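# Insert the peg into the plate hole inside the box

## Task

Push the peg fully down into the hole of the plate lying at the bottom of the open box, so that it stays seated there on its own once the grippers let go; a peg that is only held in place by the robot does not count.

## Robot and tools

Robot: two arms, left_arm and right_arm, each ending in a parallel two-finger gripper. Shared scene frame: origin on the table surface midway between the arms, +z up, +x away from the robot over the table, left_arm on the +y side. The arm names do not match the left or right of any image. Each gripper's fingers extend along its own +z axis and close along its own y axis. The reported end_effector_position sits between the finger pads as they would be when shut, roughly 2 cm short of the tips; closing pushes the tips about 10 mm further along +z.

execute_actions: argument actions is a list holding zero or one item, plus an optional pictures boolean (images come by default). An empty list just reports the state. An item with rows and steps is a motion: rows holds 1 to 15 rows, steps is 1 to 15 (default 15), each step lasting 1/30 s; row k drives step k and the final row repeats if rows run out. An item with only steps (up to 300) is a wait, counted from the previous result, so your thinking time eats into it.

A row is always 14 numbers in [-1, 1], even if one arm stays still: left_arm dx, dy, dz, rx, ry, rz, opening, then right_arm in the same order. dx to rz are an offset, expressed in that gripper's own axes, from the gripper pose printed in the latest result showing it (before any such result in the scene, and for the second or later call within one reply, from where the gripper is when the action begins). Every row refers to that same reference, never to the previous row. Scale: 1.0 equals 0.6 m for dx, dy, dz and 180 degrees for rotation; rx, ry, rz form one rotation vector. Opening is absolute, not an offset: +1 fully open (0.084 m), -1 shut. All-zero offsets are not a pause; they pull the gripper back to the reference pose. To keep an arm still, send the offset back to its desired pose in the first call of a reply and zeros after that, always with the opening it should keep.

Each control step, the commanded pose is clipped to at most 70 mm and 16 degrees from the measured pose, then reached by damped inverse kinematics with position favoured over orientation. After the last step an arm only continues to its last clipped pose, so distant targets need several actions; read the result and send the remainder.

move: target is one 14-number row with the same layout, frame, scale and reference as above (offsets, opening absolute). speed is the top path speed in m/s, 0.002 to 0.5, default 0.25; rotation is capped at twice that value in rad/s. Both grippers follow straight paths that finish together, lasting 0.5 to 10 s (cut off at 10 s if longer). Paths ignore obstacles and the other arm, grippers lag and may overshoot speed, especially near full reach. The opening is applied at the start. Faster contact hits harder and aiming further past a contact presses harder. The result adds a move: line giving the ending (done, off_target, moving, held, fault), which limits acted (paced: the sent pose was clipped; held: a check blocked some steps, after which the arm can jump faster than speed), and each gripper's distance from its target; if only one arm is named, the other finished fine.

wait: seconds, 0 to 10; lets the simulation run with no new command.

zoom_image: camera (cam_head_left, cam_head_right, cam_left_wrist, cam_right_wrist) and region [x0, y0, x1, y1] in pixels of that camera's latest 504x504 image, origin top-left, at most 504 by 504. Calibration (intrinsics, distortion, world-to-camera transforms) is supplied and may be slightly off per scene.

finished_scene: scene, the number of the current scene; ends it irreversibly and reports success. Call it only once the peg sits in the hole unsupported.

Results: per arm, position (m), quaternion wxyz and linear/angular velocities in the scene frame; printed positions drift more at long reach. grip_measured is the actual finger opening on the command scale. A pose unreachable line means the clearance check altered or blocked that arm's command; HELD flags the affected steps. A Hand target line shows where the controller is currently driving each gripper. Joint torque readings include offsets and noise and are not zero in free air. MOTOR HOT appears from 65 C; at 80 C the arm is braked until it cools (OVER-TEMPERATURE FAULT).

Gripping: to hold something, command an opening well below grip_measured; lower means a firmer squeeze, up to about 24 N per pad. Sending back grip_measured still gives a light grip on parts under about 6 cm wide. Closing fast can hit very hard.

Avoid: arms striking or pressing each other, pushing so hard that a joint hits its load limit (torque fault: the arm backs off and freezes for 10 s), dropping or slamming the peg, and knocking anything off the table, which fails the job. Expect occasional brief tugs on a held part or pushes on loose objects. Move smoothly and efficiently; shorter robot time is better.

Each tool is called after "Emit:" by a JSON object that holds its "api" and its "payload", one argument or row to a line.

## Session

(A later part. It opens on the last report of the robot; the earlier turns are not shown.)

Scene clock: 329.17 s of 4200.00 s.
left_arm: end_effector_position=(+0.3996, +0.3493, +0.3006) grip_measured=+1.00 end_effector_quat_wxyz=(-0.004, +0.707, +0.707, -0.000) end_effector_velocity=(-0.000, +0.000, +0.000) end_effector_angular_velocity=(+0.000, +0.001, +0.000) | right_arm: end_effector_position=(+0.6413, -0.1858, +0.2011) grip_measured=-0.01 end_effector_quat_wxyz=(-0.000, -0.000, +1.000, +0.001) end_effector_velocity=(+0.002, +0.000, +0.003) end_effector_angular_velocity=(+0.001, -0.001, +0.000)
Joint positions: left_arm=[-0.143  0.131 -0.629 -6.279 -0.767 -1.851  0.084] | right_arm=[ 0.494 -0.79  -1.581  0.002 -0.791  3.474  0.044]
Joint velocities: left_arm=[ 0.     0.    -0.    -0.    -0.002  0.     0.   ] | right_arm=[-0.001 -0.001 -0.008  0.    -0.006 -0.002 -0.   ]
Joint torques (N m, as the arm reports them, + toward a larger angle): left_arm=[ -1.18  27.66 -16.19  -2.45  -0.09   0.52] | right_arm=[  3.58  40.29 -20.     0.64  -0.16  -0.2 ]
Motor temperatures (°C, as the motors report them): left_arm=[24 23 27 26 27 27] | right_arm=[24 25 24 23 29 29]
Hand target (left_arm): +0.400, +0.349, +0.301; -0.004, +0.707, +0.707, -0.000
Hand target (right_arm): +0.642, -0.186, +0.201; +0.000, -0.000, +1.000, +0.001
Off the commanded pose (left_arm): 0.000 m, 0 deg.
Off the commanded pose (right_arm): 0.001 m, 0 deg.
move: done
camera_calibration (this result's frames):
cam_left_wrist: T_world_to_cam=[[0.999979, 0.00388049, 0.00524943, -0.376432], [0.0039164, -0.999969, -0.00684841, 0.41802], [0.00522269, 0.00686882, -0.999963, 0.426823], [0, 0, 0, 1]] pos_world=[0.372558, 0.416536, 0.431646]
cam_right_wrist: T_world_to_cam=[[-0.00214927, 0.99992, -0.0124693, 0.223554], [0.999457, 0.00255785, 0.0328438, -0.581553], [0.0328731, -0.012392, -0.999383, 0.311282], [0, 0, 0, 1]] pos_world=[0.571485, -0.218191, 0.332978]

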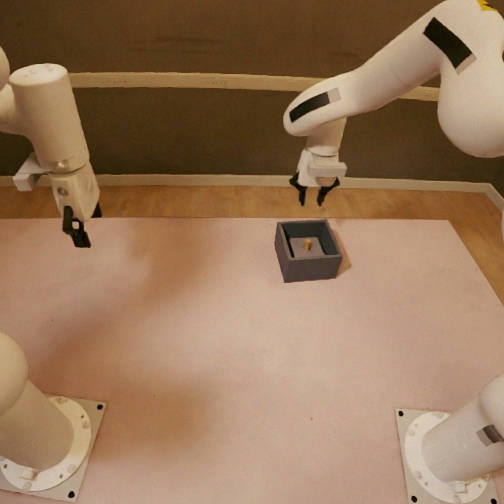

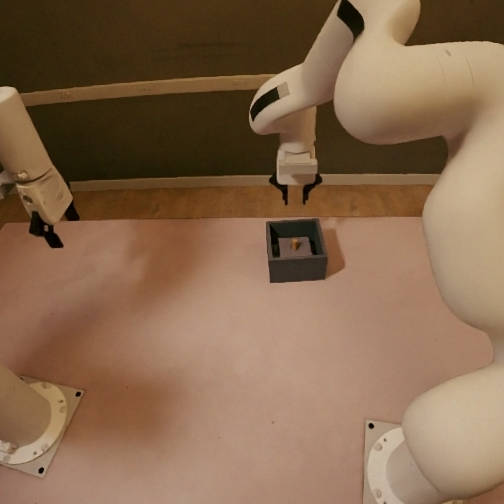

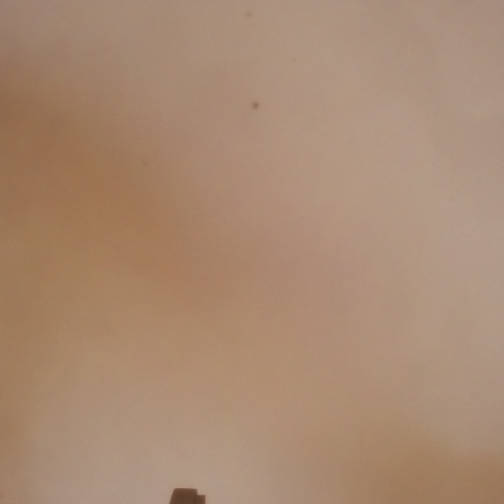

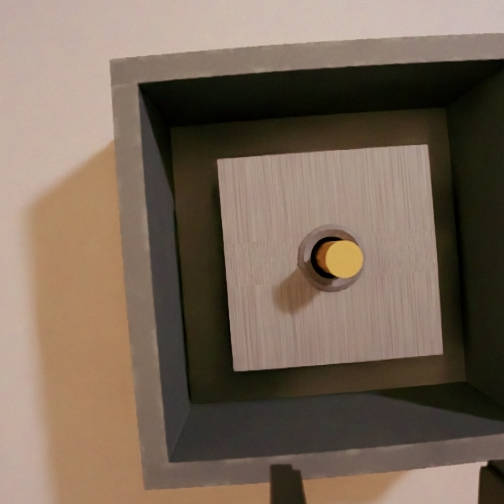

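Emit:
{"api": "move", "payload": {
  "target": [0, 0, 0, 0, 0, 0, 1.0, 0.0993, 0.0008, 0.1018, 0, 0, 0, -1.0],
  "speed": 0.3
}}

Scene clock: 371.60 s of 4200.00 s.
left_arm: end_effector_position=(+0.3996, +0.3493, +0.3006) grip_measured=+1.00 end_effector_quat_wxyz=(-0.004, +0.707, +0.707, -0.000) end_effector_velocity=(+0.000, -0.000, +0.000) end_effector_angular_velocity=(-0.000, -0.001, -0.001) | right_arm: end_effector_position=(+0.5820, -0.1850, +0.1405) grip_measured=-1.00 end_effector_quat_wxyz=(+0.000, -0.000, +1.000, +0.001) end_effector_velocity=(-0.002, -0.000, -0.002) end_effector_angular_velocity=(-0.001, +0.002, +0.000)
Joint positions: left_arm=[-0.143  0.131 -0.629 -6.279 -0.767 -1.851  0.084] | right_arm=[ 0.525 -0.745 -1.349  0.003 -0.603  3.505  0.   ]
Joint velocities: left_arm=[ 0.    -0.    -0.     0.     0.001  0.001  0.   ] | right_arm=[ 0.001 -0.     0.006 -0.001  0.004  0.001  0.   ]
Joint torques (N m, as the arm reports them, + toward a larger angle): left_arm=[ -0.56  28.01 -16.1   -2.51  -0.06   0.54] | right_arm=[  3.41  37.28 -18.47   0.88  -0.25  -0.07]
Motor temperatures (°C, as the motors report them): left_arm=[24 23 27 26 27 27] | right_arm=[24 25 24 23 29 29]
Hand target (left_arm): +0.400, +0.349, +0.301; -0.004, +0.707, +0.707, -0.000
Hand target (right_arm): +0.582, -0.185, +0.140; -0.000, -0.000, +1.000, +0.001
Off the commanded pose (left_arm): 0.000 m, 0 deg.
Off the commanded pose (right_arm): 0.001 m, 0 deg.
After step 90, 38.63 s passed at rest.
move: done
camera_calibration (this result's frames):
cam_left_wrist: T_world_to_cam=[[0.999979, 0.0038805, 0.00524954, -0.376432], [0.00391641, -0.999969, -0.0068484, 0.41802], [0.00522281, 0.00686881, -0.999963, 0.426823], [0, 0, 0, 1]] pos_world=[0.372558, 0.416536, 0.431646]
cam_right_wrist: T_world_to_cam=[[-0.00224417, 0.999927, -0.0118581, 0.221864], [0.999439, 0.00263919, 0.0334022, -0.520396], [0.0334311, -0.0117765, -0.999372, 0.252484], [0, 0, 0, 1]] pos_world=[0.512161, -0.217501, 0.272339]

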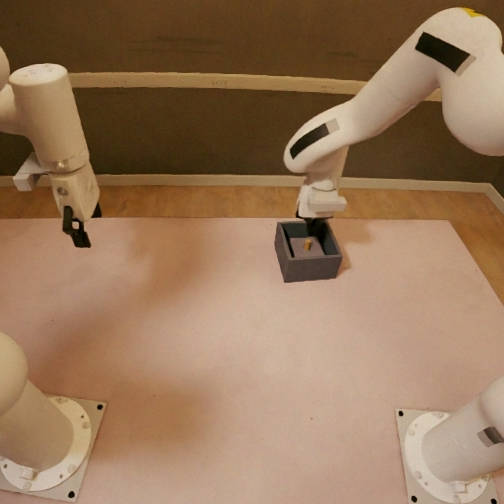

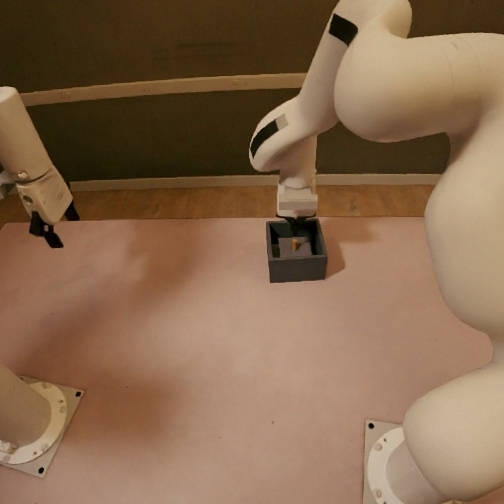

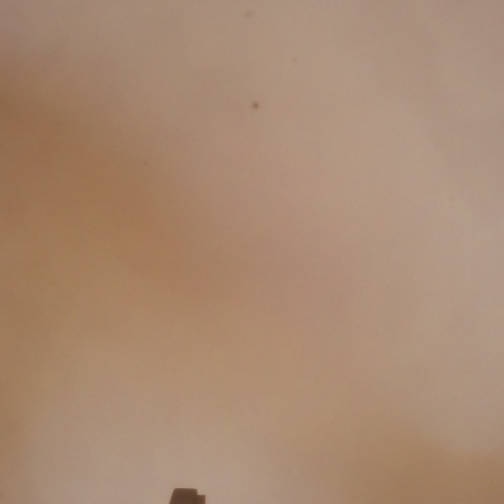

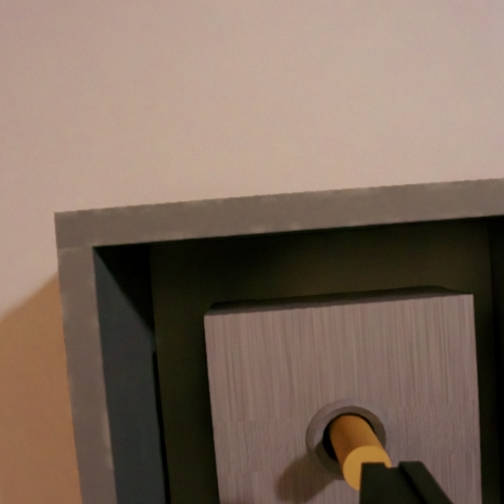

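Emit:
{"api": "move", "payload": {
  "target": [0, 0, 0, 0, 0, 0, 1.0, 0, 0, 0.0667, 0, 0, 0, -1.0],
  "speed": 0.03
}}

Scene clock: 376.20 s of 4200.00 s.
left_arm: end_effector_position=(+0.3996, +0.3493, +0.3006) grip_measured=+1.00 end_effector_quat_wxyz=(-0.004, +0.707, +0.707, -0.000) end_effector_velocity=(+0.000, +0.000, -0.000) end_effector_angular_velocity=(+0.001, -0.002, -0.000) | right_arm: end_effector_position=(+0.5866, -0.1832, +0.1074) grip_measured=-1.00 end_effector_quat_wxyz=(+0.006, -0.000, +1.000, +0.003) end_effector_velocity=(-0.000, +0.000, -0.000) end_effector_angular_velocity=(+0.000, -0.001, +0.001)
Joint positions: left_arm=[-0.143  0.131 -0.629 -6.279 -0.767 -1.851  0.084] | right_arm=[ 0.526 -0.801 -1.355  0.003 -0.54   3.505  0.   ]
Joint velocities: left_arm=[ 0.    -0.     0.     0.001  0.001 -0.001  0.   ] | right_arm=[ 0.     0.     0.001 -0.     0.001 -0.     0.   ]
Joint torques (N m, as the arm reports them, + toward a larger angle): left_arm=[ -1.15  27.19 -15.98  -2.32  -0.17   0.48] | right_arm=[ 5.15  6.38  2.64  1.03  1.61 -0.19]
Motor temperatures (°C, as the motors report them): left_arm=[24 23 27 26 27 27] | right_arm=[24 25 24 23 29 29]
Hand target (left_arm): +0.400, +0.349, +0.301; -0.004, +0.707, +0.707, -0.000
Hand target (right_arm): +0.582, -0.185, +0.101; +0.000, -0.000, +1.000, +0.001
Off the commanded pose (left_arm): 0.000 m, 0 deg.
Off the commanded pose (right_arm): 0.008 m, 1 deg.
move: off_target (right_arm)
camera_calibration (this result's frames):
cam_left_wrist: T_world_to_cam=[[0.999979, 0.00388039, 0.00524943, -0.376432], [0.0039163, -0.999969, -0.0068485, 0.418021], [0.00522269, 0.00686891, -0.999963, 0.426823], [0, 0, 0, 1]] pos_world=[0.372558, 0.416536, 0.431646]
cam_right_wrist: T_world_to_cam=[[-0.00218579, 0.999972, -0.00713681, 0.219063], [0.99896, 0.0025085, 0.0455261, -0.524909], [0.0455428, -0.00702988, -0.998938, 0.212933], [0, 0, 0, 1]] pos_world=[0.515145, -0.216243, 0.238167]

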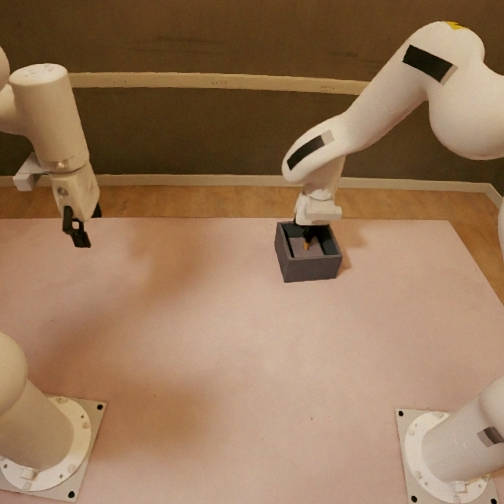

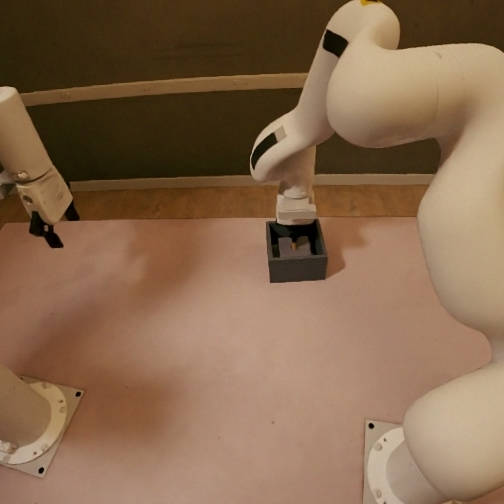

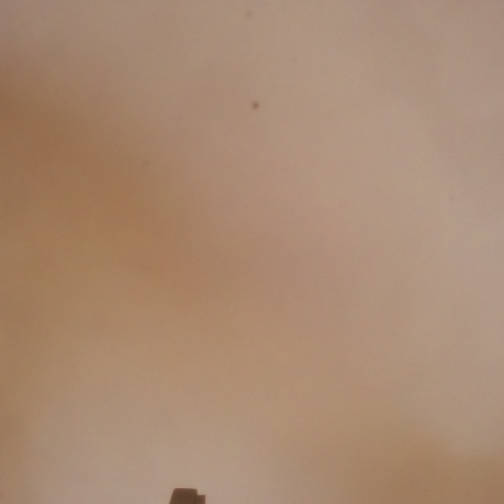

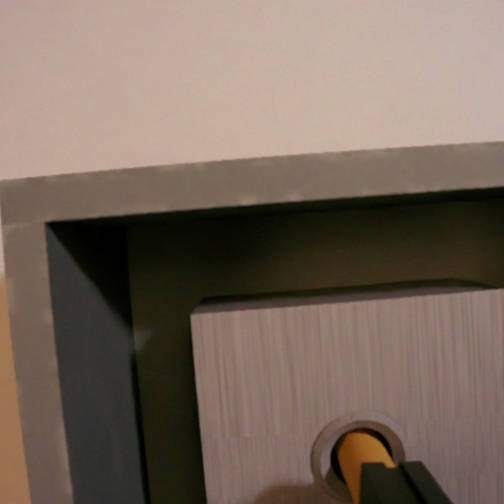

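Emit:
{"api": "move", "payload": {
  "target": [0, 0, 0, 0, 0, 0, 1.0, 0.008, -0.003, -0.17, -0.004, 0, 0, -1.0],
  "speed": 0.2
}}

Scene clock: 379.80 s of 4200.00 s.
left_arm: end_effector_position=(+0.3996, +0.3493, +0.3006) grip_measured=+1.00 end_effector_quat_wxyz=(-0.004, +0.707, +0.707, -0.000) end_effector_velocity=(-0.000, +0.000, -0.000) end_effector_angular_velocity=(-0.000, +0.001, -0.002) | right_arm: end_effector_position=(+0.5805, -0.1858, +0.2089) grip_measured=-1.00 end_effector_quat_wxyz=(+0.006, -0.000, +1.000, +0.009) end_effector_velocity=(+0.001, +0.000, +0.003) end_effector_angular_velocity=(+0.002, -0.004, +0.000)
Joint positions: left_arm=[-0.143  0.131 -0.629 -6.279 -0.767 -1.851  0.084] | right_arm=[ 0.521 -0.637 -1.35   0.021 -0.695  3.487  0.   ]
Joint velocities: left_arm=[ 0.    -0.     0.001 -0.     0.     0.002 -0.   ] | right_arm=[-0.     0.004 -0.002  0.    -0.002 -0.     0.   ]
Joint torques (N m, as the arm reports them, + toward a larger angle): left_arm=[ -0.89  27.81 -15.72  -2.58  -0.09   0.49] | right_arm=[  4.1   36.64 -19.18   0.26  -0.13  -0.17]
Motor temperatures (°C, as the motors report them): left_arm=[24 23 27 26 27 27] | right_arm=[24 25 24 23 29 29]
Hand target (left_arm): +0.400, +0.349, +0.301; -0.004, +0.707, +0.707, -0.000
Hand target (right_arm): +0.581, -0.186, +0.209; +0.006, -0.000, +1.000, +0.009
Off the commanded pose (left_arm): 0.000 m, 0 deg.
Off the commanded pose (right_arm): 0.000 m, 0 deg.
move: done
camera_calibration (this result's frames):
cam_left_wrist: T_world_to_cam=[[0.999979, 0.00388057, 0.00524945, -0.376432], [0.00391648, -0.999969, -0.00684844, 0.41802], [0.00522271, 0.00686886, -0.999963, 0.426823], [0, 0, 0, 1]] pos_world=[0.372558, 0.416536, 0.431646]
cam_right_wrist: T_world_to_cam=[[-0.00219131, 0.999986, 0.00488273, 0.219887], [0.998991, 0.00197002, 0.0448722, -0.523466], [0.0448619, 0.00497613, -0.998981, 0.317212], [0, 0, 0, 1]] pos_world=[0.509189, -0.220431, 0.339305]

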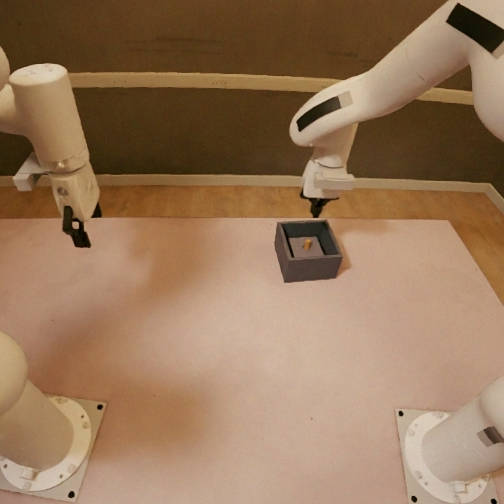

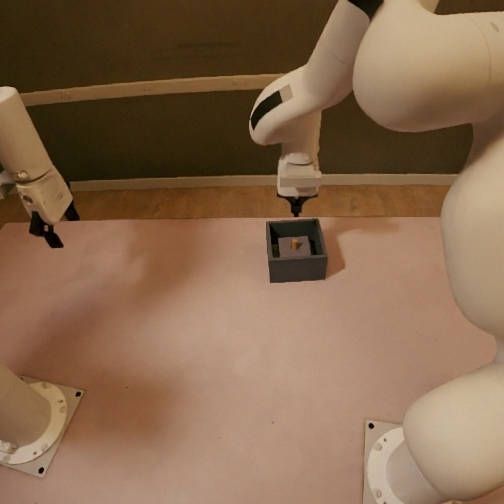

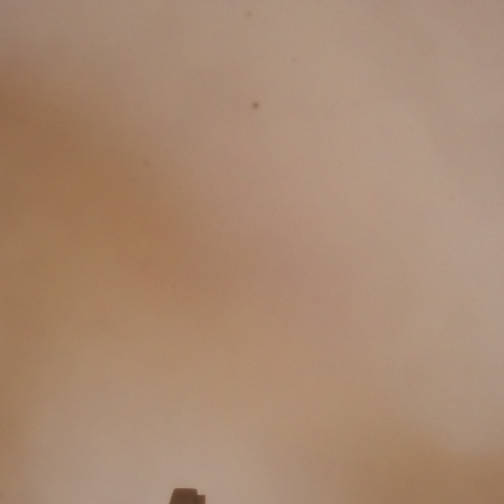

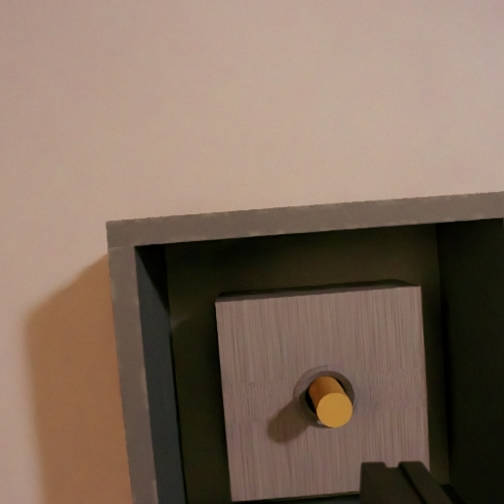

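The peg is in the hole and the press test showed it had reached the bottom, so I'm ending scene 1.

Emit:
{"api": "finished_scene", "payload": {
  "scene": 1
}}

The scene is finished: the task was done.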